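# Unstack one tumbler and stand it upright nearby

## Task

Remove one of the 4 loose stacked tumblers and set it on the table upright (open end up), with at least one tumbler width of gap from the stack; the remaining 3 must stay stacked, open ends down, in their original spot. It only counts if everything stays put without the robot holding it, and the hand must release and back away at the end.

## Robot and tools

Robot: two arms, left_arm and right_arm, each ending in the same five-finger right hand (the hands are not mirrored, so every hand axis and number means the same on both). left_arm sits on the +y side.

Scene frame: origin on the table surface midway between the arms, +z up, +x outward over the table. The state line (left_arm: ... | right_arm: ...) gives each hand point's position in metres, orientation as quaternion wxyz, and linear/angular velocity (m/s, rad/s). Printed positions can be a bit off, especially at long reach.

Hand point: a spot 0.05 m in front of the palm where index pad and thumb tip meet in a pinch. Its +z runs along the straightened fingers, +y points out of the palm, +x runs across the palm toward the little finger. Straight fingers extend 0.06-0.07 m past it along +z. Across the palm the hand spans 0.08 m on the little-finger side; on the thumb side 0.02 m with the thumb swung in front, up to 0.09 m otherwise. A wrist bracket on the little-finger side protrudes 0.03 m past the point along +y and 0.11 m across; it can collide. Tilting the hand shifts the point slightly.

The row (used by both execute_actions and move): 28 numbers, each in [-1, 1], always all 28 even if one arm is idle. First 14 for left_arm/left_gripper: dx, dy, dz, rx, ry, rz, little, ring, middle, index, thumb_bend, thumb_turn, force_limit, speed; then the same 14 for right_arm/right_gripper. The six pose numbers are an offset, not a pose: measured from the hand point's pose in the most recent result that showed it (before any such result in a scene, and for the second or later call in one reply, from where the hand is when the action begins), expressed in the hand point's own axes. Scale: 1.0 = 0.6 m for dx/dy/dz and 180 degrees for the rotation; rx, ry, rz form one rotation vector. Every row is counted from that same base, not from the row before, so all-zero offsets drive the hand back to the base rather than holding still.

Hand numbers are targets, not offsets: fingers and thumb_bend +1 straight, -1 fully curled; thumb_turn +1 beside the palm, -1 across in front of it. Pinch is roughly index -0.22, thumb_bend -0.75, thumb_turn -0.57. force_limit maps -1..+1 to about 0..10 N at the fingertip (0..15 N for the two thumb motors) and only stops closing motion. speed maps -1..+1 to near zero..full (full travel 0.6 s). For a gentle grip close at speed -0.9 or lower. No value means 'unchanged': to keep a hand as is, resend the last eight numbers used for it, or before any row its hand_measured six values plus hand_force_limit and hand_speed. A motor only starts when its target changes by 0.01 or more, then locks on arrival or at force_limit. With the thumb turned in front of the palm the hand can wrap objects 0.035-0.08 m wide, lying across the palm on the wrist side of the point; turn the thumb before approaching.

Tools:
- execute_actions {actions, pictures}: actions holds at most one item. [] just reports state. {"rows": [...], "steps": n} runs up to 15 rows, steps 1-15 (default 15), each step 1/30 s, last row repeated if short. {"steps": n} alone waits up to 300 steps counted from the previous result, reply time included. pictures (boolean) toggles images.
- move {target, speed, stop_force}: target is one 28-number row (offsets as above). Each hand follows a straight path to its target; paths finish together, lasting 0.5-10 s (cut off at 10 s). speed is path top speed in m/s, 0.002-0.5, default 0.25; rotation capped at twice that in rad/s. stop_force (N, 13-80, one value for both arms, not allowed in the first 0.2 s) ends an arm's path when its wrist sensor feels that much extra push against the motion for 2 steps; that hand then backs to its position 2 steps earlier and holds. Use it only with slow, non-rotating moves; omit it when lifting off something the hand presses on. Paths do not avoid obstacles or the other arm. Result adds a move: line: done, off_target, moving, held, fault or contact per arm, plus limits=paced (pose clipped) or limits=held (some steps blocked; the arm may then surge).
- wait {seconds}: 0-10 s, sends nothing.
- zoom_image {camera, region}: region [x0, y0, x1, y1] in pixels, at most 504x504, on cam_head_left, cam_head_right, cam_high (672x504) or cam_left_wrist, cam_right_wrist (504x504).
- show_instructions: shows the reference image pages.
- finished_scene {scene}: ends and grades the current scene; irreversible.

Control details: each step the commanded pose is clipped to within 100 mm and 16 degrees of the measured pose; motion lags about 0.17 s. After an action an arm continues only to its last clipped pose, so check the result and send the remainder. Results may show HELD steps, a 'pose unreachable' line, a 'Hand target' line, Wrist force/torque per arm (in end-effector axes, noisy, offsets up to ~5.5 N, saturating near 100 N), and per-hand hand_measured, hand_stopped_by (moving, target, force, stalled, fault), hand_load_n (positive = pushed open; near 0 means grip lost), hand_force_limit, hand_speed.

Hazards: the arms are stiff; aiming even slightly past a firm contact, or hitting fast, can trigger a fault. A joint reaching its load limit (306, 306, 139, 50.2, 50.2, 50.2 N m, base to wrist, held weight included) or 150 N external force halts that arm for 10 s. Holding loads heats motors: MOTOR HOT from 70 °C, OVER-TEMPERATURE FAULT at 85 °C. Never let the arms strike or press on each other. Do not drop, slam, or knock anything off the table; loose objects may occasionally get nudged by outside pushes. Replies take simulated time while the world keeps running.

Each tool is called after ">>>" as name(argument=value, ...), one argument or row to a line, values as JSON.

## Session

>>> execute_actions(
  actions=[],
)

Scene clock: 0.00 s of 6600.00 s.
left_arm: end_effector_position=(+0.0667, +1.2475, +0.5917) hand_measured=(+1.000, +1.000, +1.000, +1.000, +1.000, +1.000) hand_load_n=(+0.0, +0.0, +0.0, +0.0, +0.0, +0.0) hand_stopped_by=(target, target, target, target, target, target) hand_force_limit=0.00 hand_speed=-0.80 end_effector_quat_wxyz=(-0.072, +0.664, -0.744, -0.017) end_effector_velocity=(+0.000, -0.001, -0.001) end_effector_angular_velocity=(-0.001, +0.001, +0.001) | right_arm: end_effector_position=(+0.2246, -1.1128, +0.6225) hand_measured=(+1.000, +1.000, +1.000, +1.000, +1.000, +1.000) hand_load_n=(+0.0, +0.0, +0.0, +0.0, +0.0, +0.0) hand_stopped_by=(target, target, target, target, target, target) hand_force_limit=0.00 hand_speed=-0.80 end_effector_quat_wxyz=(-0.008, +0.629, +0.771, -0.101) end_effector_velocity=(+0.000, +0.000, -0.000) end_effector_angular_velocity=(+0.001, -0.001, -0.001)
Joint positions: left_arm=[ 1.375 -1.436  1.286  1.579  1.614 -1.773] | right_arm=[-1.856 -1.539  1.333  1.616  1.693 -1.89 ]
Joint velocities: left_arm=[-0.001 -0.001  0.002  0.    -0.    -0.001] | right_arm=[ 0.     0.     0.001  0.    -0.001  0.001]
Motor temperatures (°C, as the motors report them): left_arm=[24 23 22 31 30 29] | right_arm=[24 24 23 26 27 33]
Wrist force (N, on the end effector, along its own x y z axes, offset not removed): no reading
Wrist torque (N m, same axes, about the end effector's origin, offset not removed): no reading
Hand target (left_arm): +0.067, +1.247, +0.592; +0.072, -0.664, +0.744, +0.017
Hand target (right_arm): +0.225, -1.113, +0.623; -0.008, +0.629, +0.771, -0.101
camera_calibration (this result's frames):
cam_left_wrist: T_world_to_cam=[[-0.977338, 0.192807, -0.0873795, -0.122106], [0.0829418, 0.728572, 0.679929, -1.32342], [0.194758, 0.657273, -0.728053, -0.267734], [0, 0, 0, 1]] pos_world=[0.0425716, 1.16373, 0.69424]
cam_right_wrist: T_world_to_cam=[[0.985763, 0.120252, -0.117516, -0.0259365], [0.167599, -0.758682, 0.629533, -1.27592], [-0.0134548, -0.640266, -0.768035, -0.0953976], [0, 0, 0, 1]] pos_world=[0.238127, -1.02598, 0.726916]

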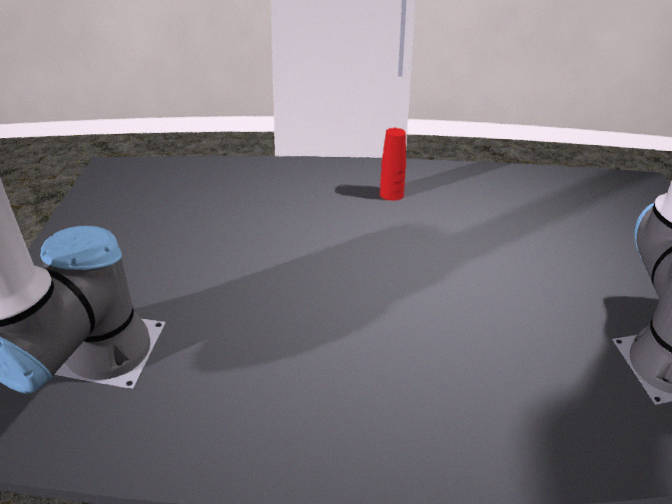

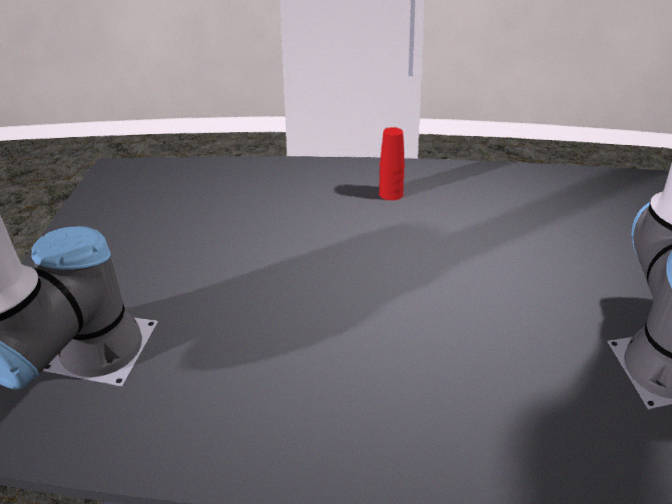

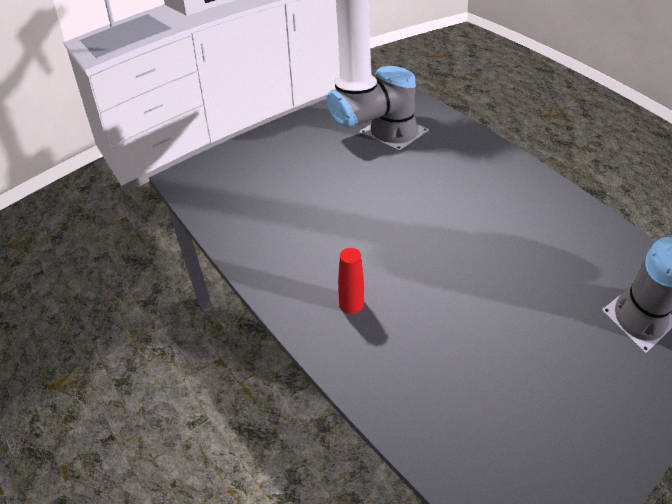

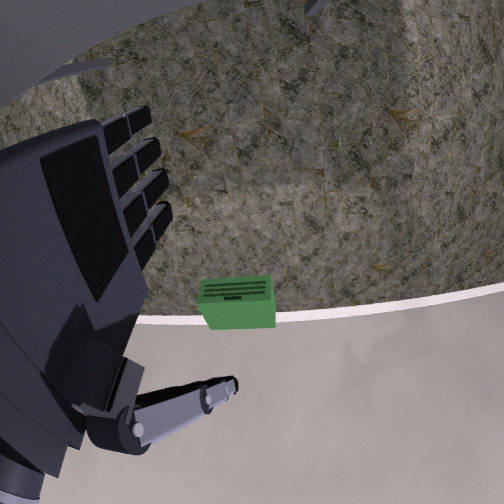

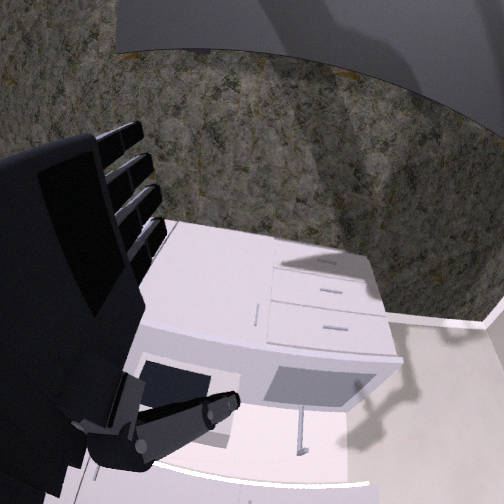

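>>> move(
  target=[0.518,-0.768,0.14,0,0,0,1,1,1,1,1,-1,0,0.5,0,0,0,0,0,0,1,1,1,1,1,1,0,-0.8],
  speed=0.4,
)

>>> move(
  target=[0.928,-0.175,0.143,0,0,0,1,1,1,1,1,-1,0,0.5,0,0,0,0,0,0,1,1,1,1,1,1,0,-0.8],
  speed=0.4,
)

Scene clock: 10.07 s of 6600.00 s.
left_arm: end_effector_position=(+0.4964, +0.8963, +0.5004) hand_measured=(+1.000, +1.000, +1.000, +1.000, +1.000, -1.000) hand_load_n=(+0.0, +0.0, +0.0, +0.0, +0.0, +0.0) hand_stopped_by=(target, target, target, target, target, target) hand_force_limit=0.00 hand_speed=0.50 end_effector_quat_wxyz=(-0.072, +0.664, -0.744, -0.017) end_effector_velocity=(+0.002, -0.001, -0.000) end_effector_angular_velocity=(+0.001, +0.001, +0.001) | right_arm: end_effector_position=(+0.2246, -1.1128, +0.6225) hand_measured=(+1.000, +1.000, +1.000, +1.000, +1.000, +1.000) hand_load_n=(+0.0, +0.0, +0.0, +0.0, +0.0, +0.0) hand_stopped_by=(target, target, target, target, target, target) hand_force_limit=0.00 hand_speed=-0.80 end_effector_quat_wxyz=(-0.008, +0.629, +0.771, -0.101) end_effector_velocity=(+0.000, -0.000, +0.000) end_effector_angular_velocity=(-0.001, +0.000, +0.002)
Joint positions: left_arm=[ 0.191 -1.588  1.618  1.447  1.457 -2.948] | right_arm=[-1.856 -1.539  1.333  1.616  1.693 -1.89 ]
Joint velocities: left_arm=[-0.004  0.003 -0.002  0.    -0.001 -0.005] | right_arm=[ 0.     0.    -0.001 -0.    -0.    -0.001]
Motor temperatures (°C, as the motors report them): left_arm=[24 23 22 31 30 29] | right_arm=[24 24 23 26 27 33]
Wrist force (N, on the end effector, along its own x y z axes, offset not removed): left_arm=[-3.4 -3.4 -1.2] | right_arm=[-0.3 1.4 1.8]
Wrist torque (N m, same axes, about the end effector's origin, offset not removed): left_arm=[-0.11 0.37 -0.29] | right_arm=[0.41 0.09 -0.32]
Hand target (left_arm): +0.497, +0.896, +0.500; +0.072, -0.664, +0.744, +0.017
Hand target (right_arm): +0.225, -1.113, +0.623; -0.008, +0.629, +0.771, -0.101
Off the commanded pose (left_arm): 0.000 m, 0 deg.
Off the commanded pose (right_arm): 0.000 m, 0 deg.
After step 90, 4.93 s passed at rest.
move: done
camera_calibration (this result's frames):
cam_left_wrist: T_world_to_cam=[[-0.977362, 0.192757, -0.0872213, 0.357604], [0.0831686, 0.729098, 0.679337, -1.04143], [0.19454, 0.656704, -0.728625, -0.186249], [0, 0, 0, 1]] pos_world=[0.472356, 0.812687, 0.602968]
cam_right_wrist: T_world_to_cam=[[0.985763, 0.120252, -0.117516, -0.0259365], [0.167599, -0.758682, 0.629533, -1.27592], [-0.0134548, -0.640266, -0.768035, -0.0953975], [0, 0, 0, 1]] pos_world=[0.238127, -1.02598, 0.726916]

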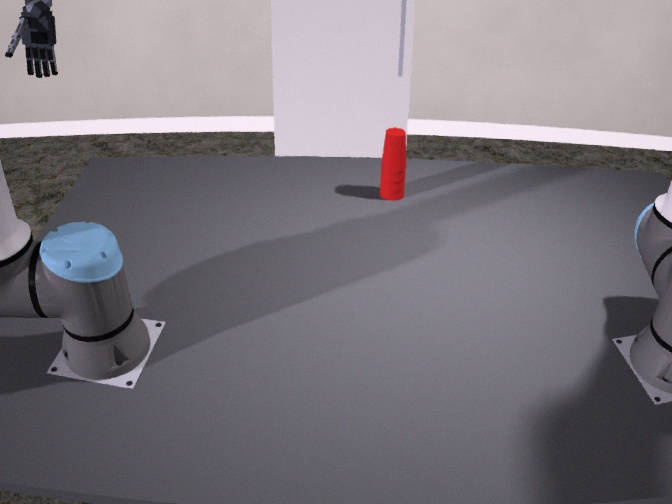

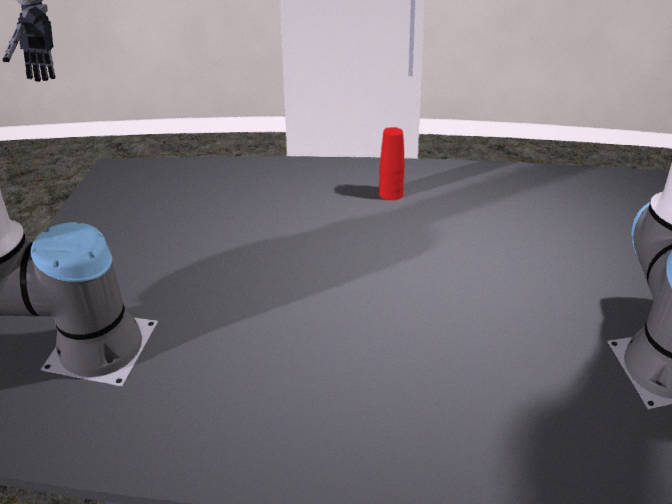

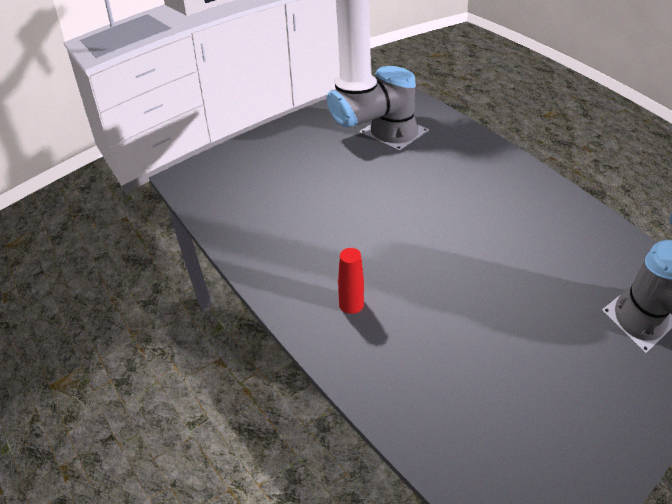

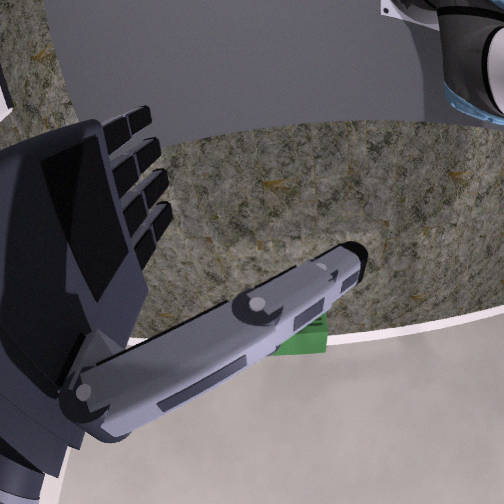

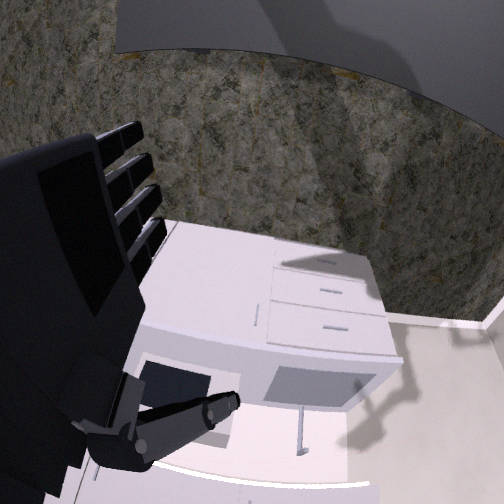

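Scene clock: 12.23 s of 6600.00 s.
left_arm: end_effector_position=(+0.5467, +0.3454, +0.3505) hand_measured=(+1.000, +1.000, +1.000, +1.000, +1.000, -1.000) hand_load_n=(+0.0, +0.0, +0.0, +0.0, +0.0, +0.0) hand_stopped_by=(target, target, target, target, target, target) hand_force_limit=0.00 hand_speed=0.50 end_effector_quat_wxyz=(-0.072, +0.664, -0.744, -0.017) end_effector_velocity=(+0.001, -0.001, -0.002) end_effector_angular_velocity=(+0.003, +0.002, +0.001) | right_arm: end_effector_position=(+0.2246, -1.1128, +0.6225) hand_measured=(+1.000, +1.000, +1.000, +1.000, +1.000, +1.000) hand_load_n=(+0.0, +0.0, +0.0, +0.0, +0.0, +0.0) hand_stopped_by=(target, target, target, target, target, target) hand_force_limit=0.00 hand_speed=-0.80 end_effector_quat_wxyz=(-0.008, +0.629, +0.771, -0.101) end_effector_velocity=(-0.000, +0.000, -0.000) end_effector_angular_velocity=(+0.000, +0.001, +0.002)
Joint positions: left_arm=[-0.807 -1.346  1.645  1.318  1.431 -3.955] | right_arm=[-1.856 -1.539  1.333  1.616  1.693 -1.89 ]
Joint velocities: left_arm=[-0.001  0.005 -0.001  0.    -0.    -0.001] | right_arm=[ 0.    -0.     0.    -0.     0.    -0.002]
Motor temperatures (°C, as the motors report them): left_arm=[24 23 22 31 30 29] | right_arm=[24 24 23 26 27 33]
Wrist force (N, on the end effector, along its own x y z axes, offset not removed): left_arm=[-0.3 -4.3 -3.3] | right_arm=[0.2 -3.4 -1.7]
Wrist torque (N m, same axes, about the end effector's origin, offset not removed): left_arm=[-0.21 0.07 0.02] | right_arm=[-0.14 0.16 -0.36]
Hand target (left_arm): +0.547, +0.345, +0.350; +0.072, -0.664, +0.744, +0.017
Hand target (right_arm): +0.225, -1.113, +0.623; -0.008, +0.629, +0.771, -0.101
Off the commanded pose (left_arm): 0.000 m, 0 deg.
Off the commanded pose (right_arm): 0.000 m, 0 deg.
move: done
camera_calibration (this result's frames):
cam_left_wrist: T_world_to_cam=[[-0.977445, 0.192653, -0.0865247, 0.499697], [0.0835778, 0.729114, 0.67927, -0.542315], [0.19395, 0.656717, -0.72877, 0.0568743], [0, 0, 0, 1]] pos_world=[0.522721, 0.261791, 0.453063]
cam_right_wrist: T_world_to_cam=[[0.985763, 0.120252, -0.117516, -0.0259364], [0.167599, -0.758682, 0.629533, -1.27592], [-0.0134547, -0.640266, -0.768035, -0.0953974], [0, 0, 0, 1]] pos_world=[0.238127, -1.02598, 0.726916]

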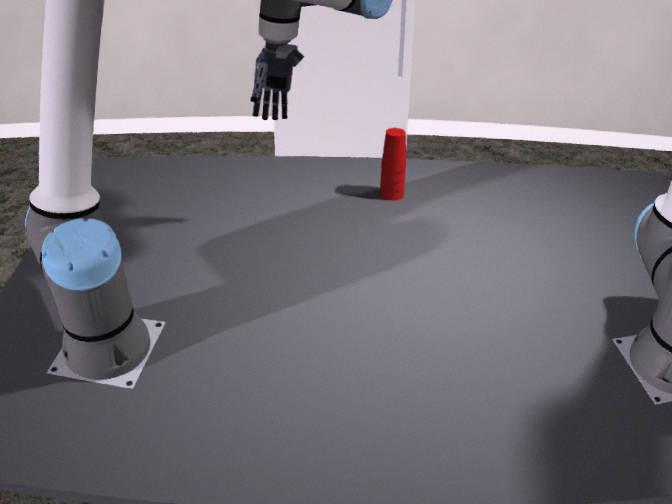

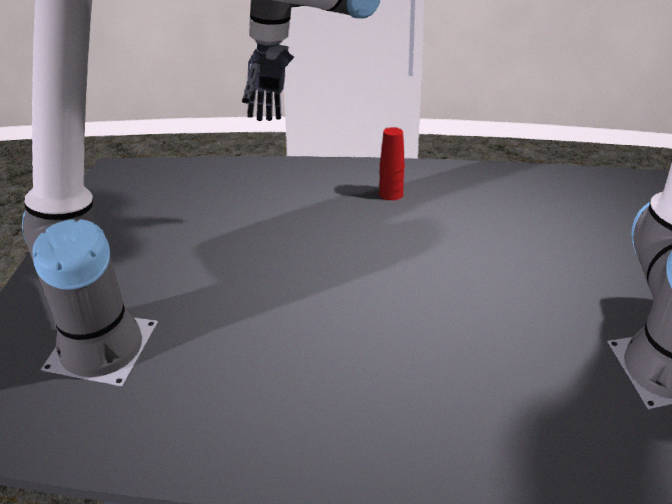

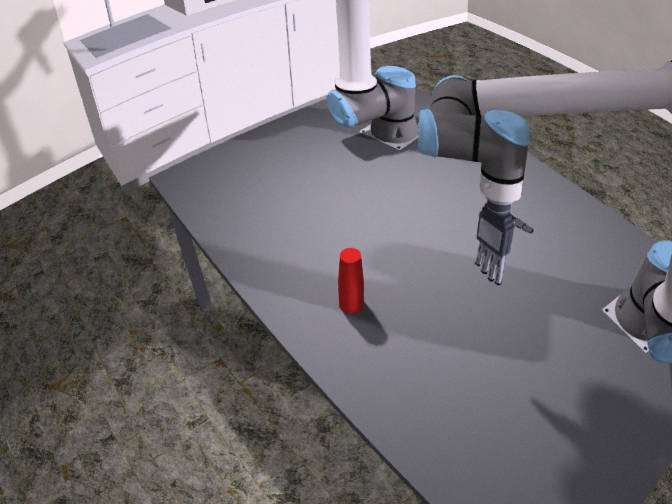

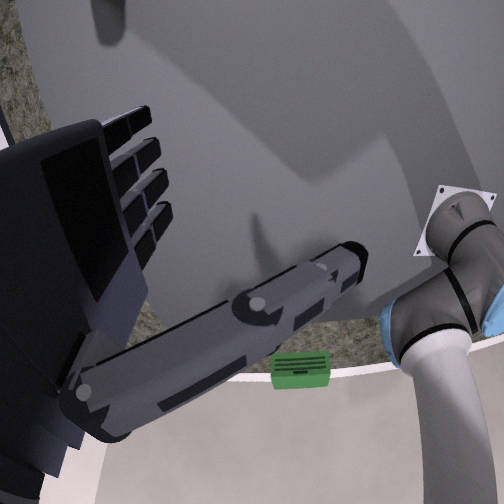

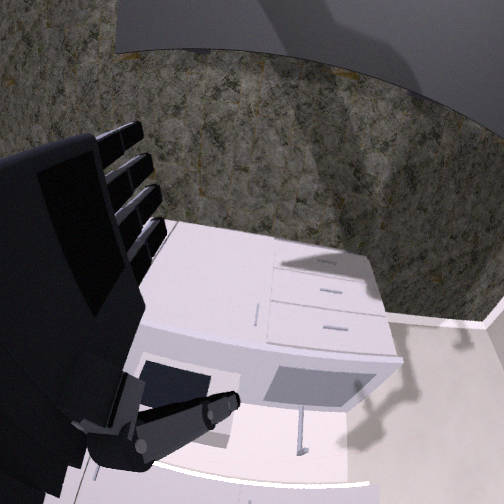

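>>> move(
  target=[0,0,0,0.43,0.25,0,1,1,1,1,1,-1,0,0.5,0,0,0,0,0,0,1,1,1,1,1,1,0,-0.8],
  speed=0.3,
)

Scene clock: 22.67 s of 6600.00 s.
left_arm: end_effector_position=(+0.5466, +0.3454, +0.3510) hand_measured=(+1.000, +1.000, +1.000, +1.000, +1.000, -1.000) hand_load_n=(+0.0, +0.0, +0.0, +0.0, +0.0, +0.0) hand_stopped_by=(target, target, target, target, target, target) hand_force_limit=0.00 hand_speed=0.50 end_effector_quat_wxyz=(-0.191, +0.434, -0.565, +0.676) end_effector_velocity=(-0.000, -0.000, -0.000) end_effector_angular_velocity=(-0.006, -0.010, -0.003) | right_arm: end_effector_position=(+0.2246, -1.1128, +0.6225) hand_measured=(+1.000, +1.000, +1.000, +1.000, +1.000, +1.000) hand_load_n=(+0.0, +0.0, +0.0, +0.0, +0.0, +0.0) hand_stopped_by=(target, target, target, target, target, target) hand_force_limit=0.00 hand_speed=-0.80 end_effector_quat_wxyz=(-0.008, +0.629, +0.771, -0.101) end_effector_velocity=(+0.000, -0.000, +0.000) end_effector_angular_velocity=(-0.001, -0.001, -0.002)
Joint positions: left_arm=[-1.118 -2.209  2.44  -0.214  0.974 -3.53 ] | right_arm=[-1.856 -1.539  1.333  1.616  1.693 -1.89 ]
Joint velocities: left_arm=[-0.    -0.004  0.007 -0.017  0.003  0.009] | right_arm=[ 0.    -0.    -0.001 -0.    -0.001  0.003]
Motor temperatures (°C, as the motors report them): left_arm=[24 23 22 31 30 29] | right_arm=[24 24 23 26 27 33]
Wrist force (N, on the end effector, along its own x y z axes, offset not removed): left_arm=[-2.0 -3.5 -1.0] | right_arm=[3.4 2.4 -4.2]
Wrist torque (N m, same axes, about the end effector's origin, offset not removed): left_arm=[-0.11 0.23 -0.11] | right_arm=[0.83 -0.08 0.06]
Hand target (left_arm): +0.547, +0.345, +0.351; -0.192, +0.433, -0.565, +0.676
Hand target (right_arm): +0.225, -1.113, +0.623; -0.008, +0.629, +0.771, -0.101
Off the commanded pose (left_arm): 0.001 m, 0 deg.
Off the commanded pose (right_arm): 0.000 m, 0 deg.
After step 90, 4.23 s passed at rest.
move: done
camera_calibration (this result's frames):
cam_left_wrist: T_world_to_cam=[[-0.169109, -0.249826, -0.953409, 0.514879], [-0.00368103, 0.967495, -0.252864, -0.250107], [0.98559, -0.0392522, -0.164532, -0.333039], [0, 0, 0, 1]] pos_world=[0.414391, 0.357535, 0.372852]
cam_right_wrist: T_world_to_cam=[[0.985763, 0.120252, -0.117516, -0.0259363], [0.167599, -0.758682, 0.629533, -1.27592], [-0.0134548, -0.640266, -0.768035, -0.0953975], [0, 0, 0, 1]] pos_world=[0.238127, -1.02598, 0.726916]

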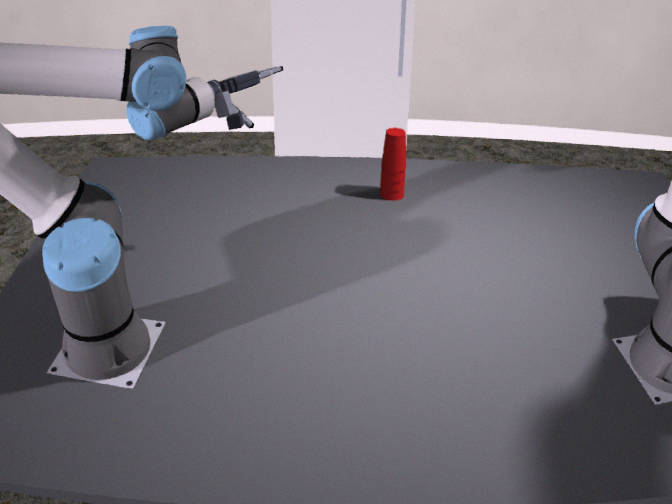

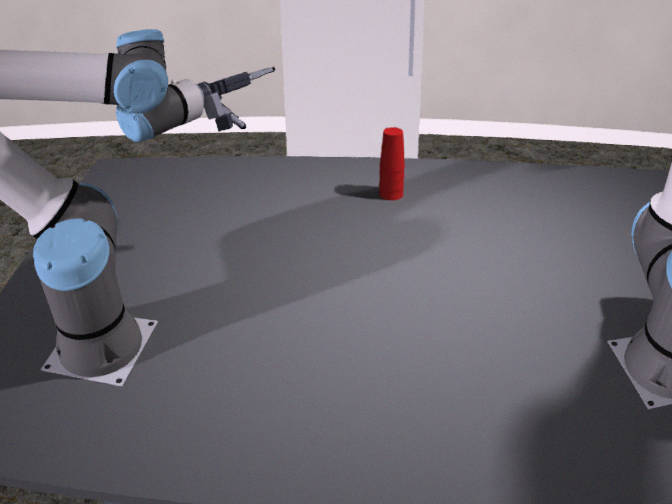

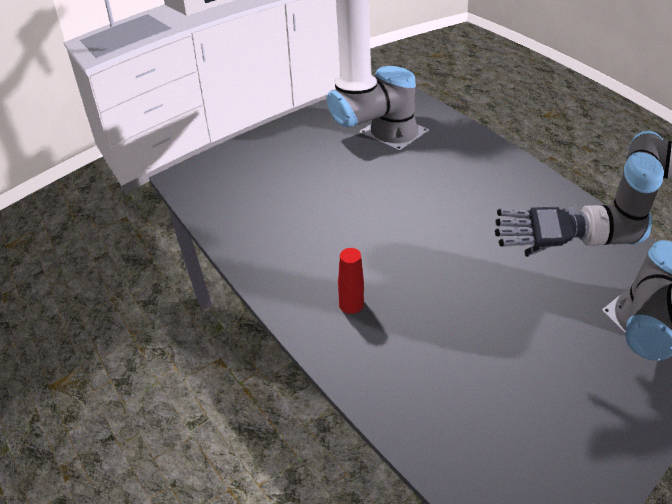

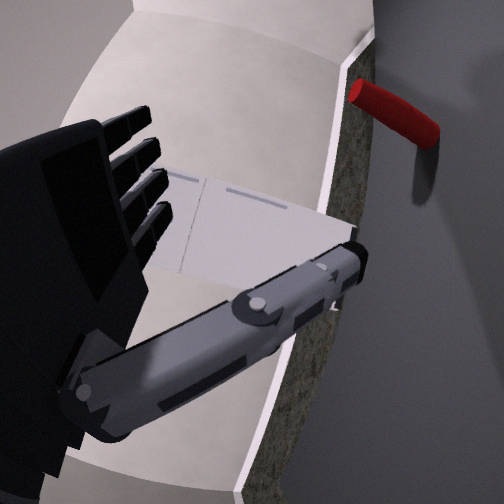

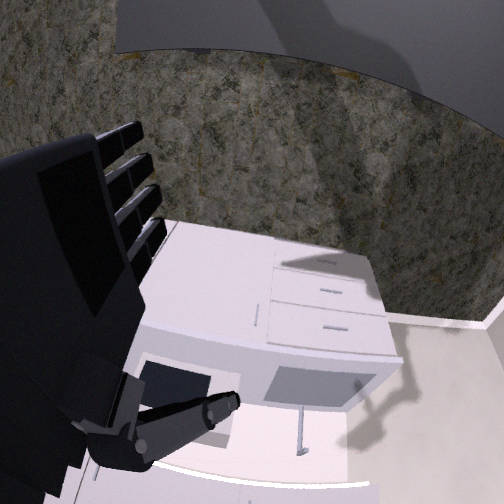

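>>> move(
  target=[0.127,0.362,0.323,0,0,0.621,1,1,1,1,1,-1,0,0.5,0,0,0,0,0,0,1,1,1,1,1,1,0,-0.8],
  speed=0.25,
)

Scene clock: 32.10 s of 6600.00 s.
left_arm: end_effector_position=(+0.6099, +0.1102, +0.1745) hand_measured=(+1.000, +1.000, +1.000, +1.000, +1.000, -1.000) hand_load_n=(+0.0, +0.0, +0.0, +0.0, +0.0, +0.0) hand_stopped_by=(target, target, target, target, target, target) hand_force_limit=0.00 hand_speed=0.50 end_effector_quat_wxyz=(+0.666, +0.224, +0.676, -0.221) end_effector_velocity=(+0.000, -0.002, -0.001) end_effector_angular_velocity=(+0.010, -0.012, -0.002) | right_arm: end_effector_position=(+0.2246, -1.1128, +0.6225) hand_measured=(+1.000, +1.000, +1.000, +1.000, +1.000, +1.000) hand_load_n=(+0.0, +0.0, +0.0, +0.0, +0.0, +0.0) hand_stopped_by=(target, target, target, target, target, target) hand_force_limit=0.00 hand_speed=-0.80 end_effector_quat_wxyz=(-0.008, +0.629, +0.771, -0.101) end_effector_velocity=(+0.001, +0.000, +0.000) end_effector_angular_velocity=(-0.001, -0.001, +0.000)
Joint positions: left_arm=[-1.257 -1.289  2.361 -1.053  0.836 -1.584] | right_arm=[-1.856 -1.539  1.333  1.616  1.693 -1.89 ]
Joint velocities: left_arm=[ 0.001  0.006 -0.001 -0.01   0.003  0.018] | right_arm=[ 0.001 -0.    -0.001  0.    -0.001  0.001]
Motor temperatures (°C, as the motors report them): left_arm=[24 23 22 31 30 29] | right_arm=[24 24 23 26 27 33]
Wrist force (N, on the end effector, along its own x y z axes, offset not removed): left_arm=[-0.7 -3.9 -1.1] | right_arm=[-5.0 -3.5 -0.3]
Wrist torque (N m, same axes, about the end effector's origin, offset not removed): left_arm=[-0.24 0.05 -0.12] | right_arm=[-0.39 0.98 -0.62]
Hand target (left_arm): +0.610, +0.110, +0.174; +0.667, +0.225, +0.676, -0.220
Hand target (right_arm): +0.225, -1.113, +0.623; -0.008, +0.629, +0.771, -0.101
Off the commanded pose (left_arm): 0.000 m, 0 deg.
Off the commanded pose (right_arm): 0.000 m, 0 deg.
After step 90, 2.00 s passed at rest.
move: done
camera_calibration (this result's frames):
cam_left_wrist: T_world_to_cam=[[0.61775, 0.783079, 0.0719183, -0.474035], [-0.479463, 0.302583, 0.823747, 0.108668], [0.623297, -0.543352, 0.562378, -0.283996], [0, 0, 0, 1]] pos_world=[0.521952, 0.184016, 0.10429]
cam_right_wrist: T_world_to_cam=[[0.985763, 0.120252, -0.117516, -0.0259363], [0.1676, -0.758682, 0.629533, -1.27592], [-0.0134548, -0.640266, -0.768035, -0.0953976], [0, 0, 0, 1]] pos_world=[0.238127, -1.02598, 0.726916]

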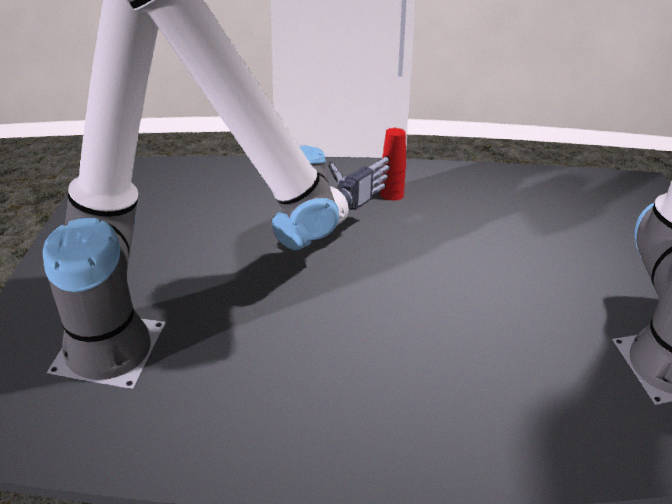

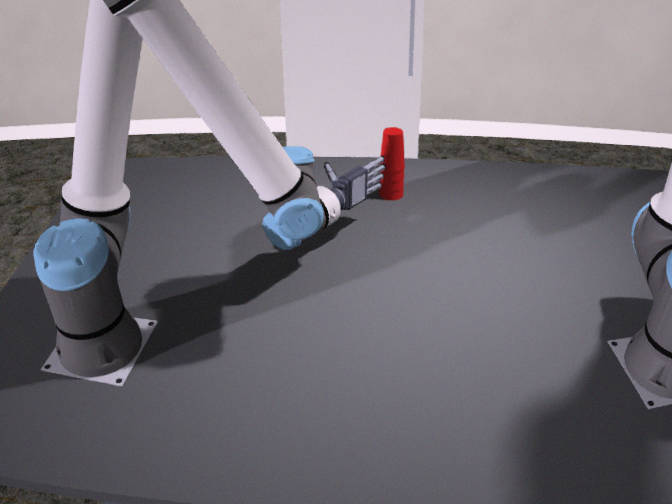

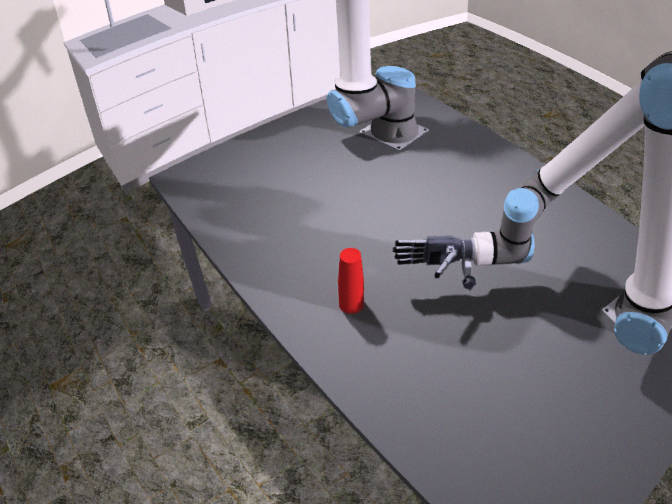

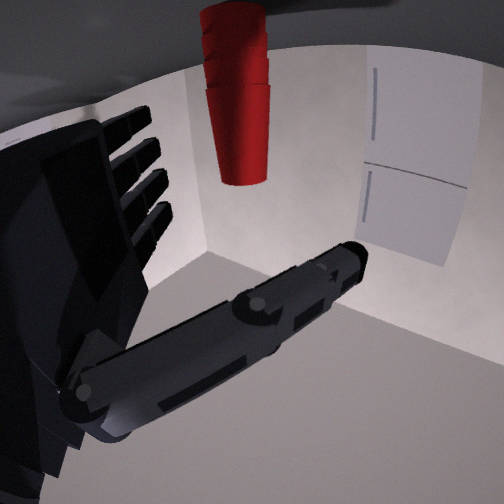

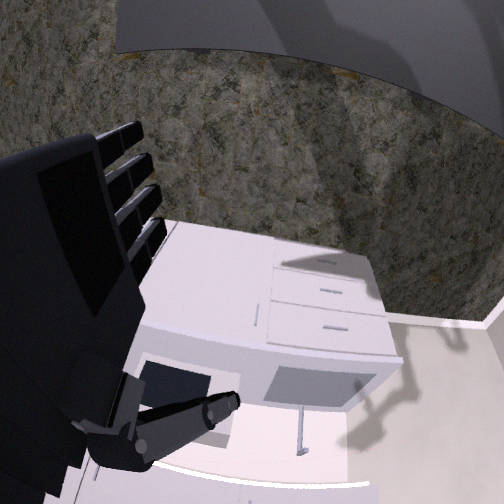

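>>> move(
  target=[0.033,-0.017,0.305,0,0,0,1,1,1,1,1,-1,0,-0.5,0,0,0,0,0,0,1,1,1,1,1,1,0,-0.8],
  speed=0.06,
)

Scene clock: 38.63 s of 6600.00 s.
left_arm: end_effector_position=(+0.7503, -0.0068, +0.1519) hand_measured=(+1.000, +1.000, +1.000, +1.000, +1.000, -1.000) hand_load_n=(+0.0, +0.0, +0.0, +0.0, +0.0, +0.0) hand_stopped_by=(target, target, target, target, target, target) hand_force_limit=0.00 hand_speed=-0.50 end_effector_quat_wxyz=(+0.666, +0.224, +0.676, -0.221) end_effector_velocity=(+0.003, +0.000, +0.000) end_effector_angular_velocity=(-0.001, -0.000, +0.004) | right_arm: end_effector_position=(+0.2246, -1.1128, +0.6225) hand_measured=(+1.000, +1.000, +1.000, +1.000, +1.000, +1.000) hand_load_n=(+0.0, +0.0, +0.0, +0.0, +0.0, +0.0) hand_stopped_by=(target, target, target, target, target, target) hand_force_limit=0.00 hand_speed=-0.80 end_effector_quat_wxyz=(-0.008, +0.629, +0.771, -0.101) end_effector_velocity=(-0.000, +0.000, -0.000) end_effector_angular_velocity=(+0.001, +0.001, +0.001)
Joint positions: left_arm=[-1.068 -1.055  2.016 -0.945  1.025 -1.579] | right_arm=[-1.856 -1.539  1.333  1.616  1.693 -1.89 ]
Joint velocities: left_arm=[ 0.003  0.002 -0.004  0.002 -0.001 -0.   ] | right_arm=[ 0.    -0.     0.     0.     0.001 -0.001]
Motor temperatures (°C, as the motors report them): left_arm=[24 23 22 31 30 29] | right_arm=[24 24 23 26 27 33]
Wrist force (N, on the end effector, along its own x y z axes, offset not removed): left_arm=[-3.3 -5.1 -0.2] | right_arm=[0.9 -0.7 0.6]
Wrist torque (N m, same axes, about the end effector's origin, offset not removed): left_arm=[-0.46 0.45 -0.30] | right_arm=[-0.02 0.09 -0.03]
Hand target (left_arm): +0.750, -0.007, +0.152; +0.666, +0.224, +0.676, -0.221
Hand target (right_arm): +0.225, -1.113, +0.623; -0.008, +0.629, +0.771, -0.101
Off the commanded pose (left_arm): 0.000 m, 0 deg.
Off the commanded pose (right_arm): 0.000 m, 0 deg.
After step 90, 0.03 s passed at rest.
move: done
camera_calibration (this result's frames):
cam_left_wrist: T_world_to_cam=[[0.617744, 0.783079, 0.0719692, -0.46755], [-0.479513, 0.302567, 0.823723, 0.229997], [0.623265, -0.543361, 0.562406, -0.42238], [0, 0, 0, 1]] pos_world=[0.662367, 0.0670343, 0.0817445]
cam_right_wrist: T_world_to_cam=[[0.985763, 0.120252, -0.117516, -0.0259363], [0.167599, -0.758682, 0.629533, -1.27592], [-0.0134548, -0.640266, -0.768035, -0.0953974], [0, 0, 0, 1]] pos_world=[0.238127, -1.02598, 0.726916]

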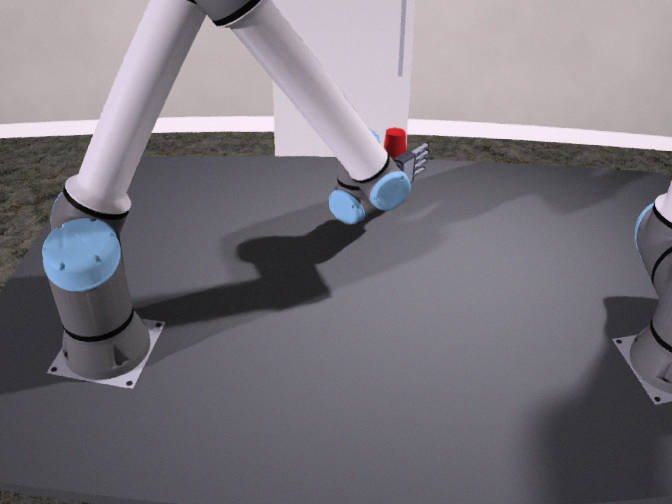

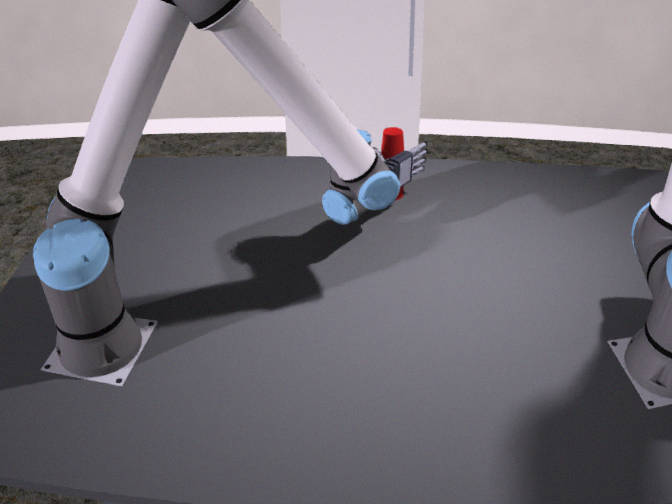

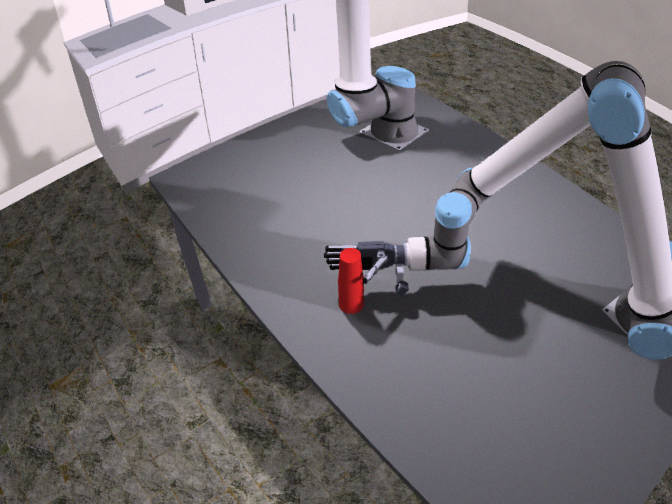

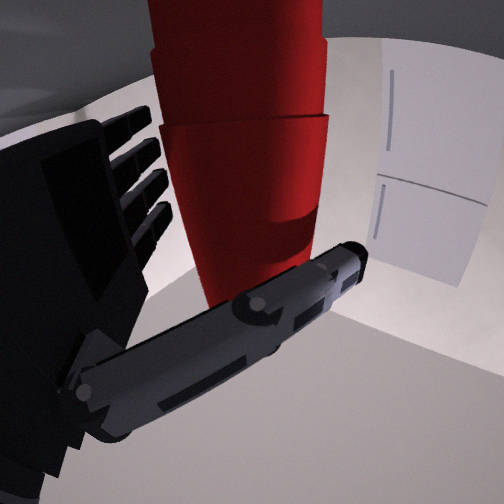

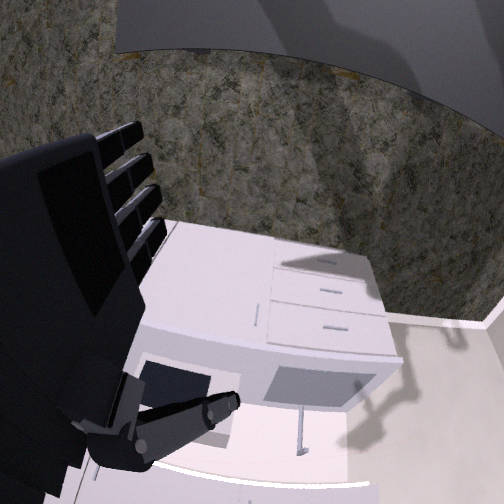

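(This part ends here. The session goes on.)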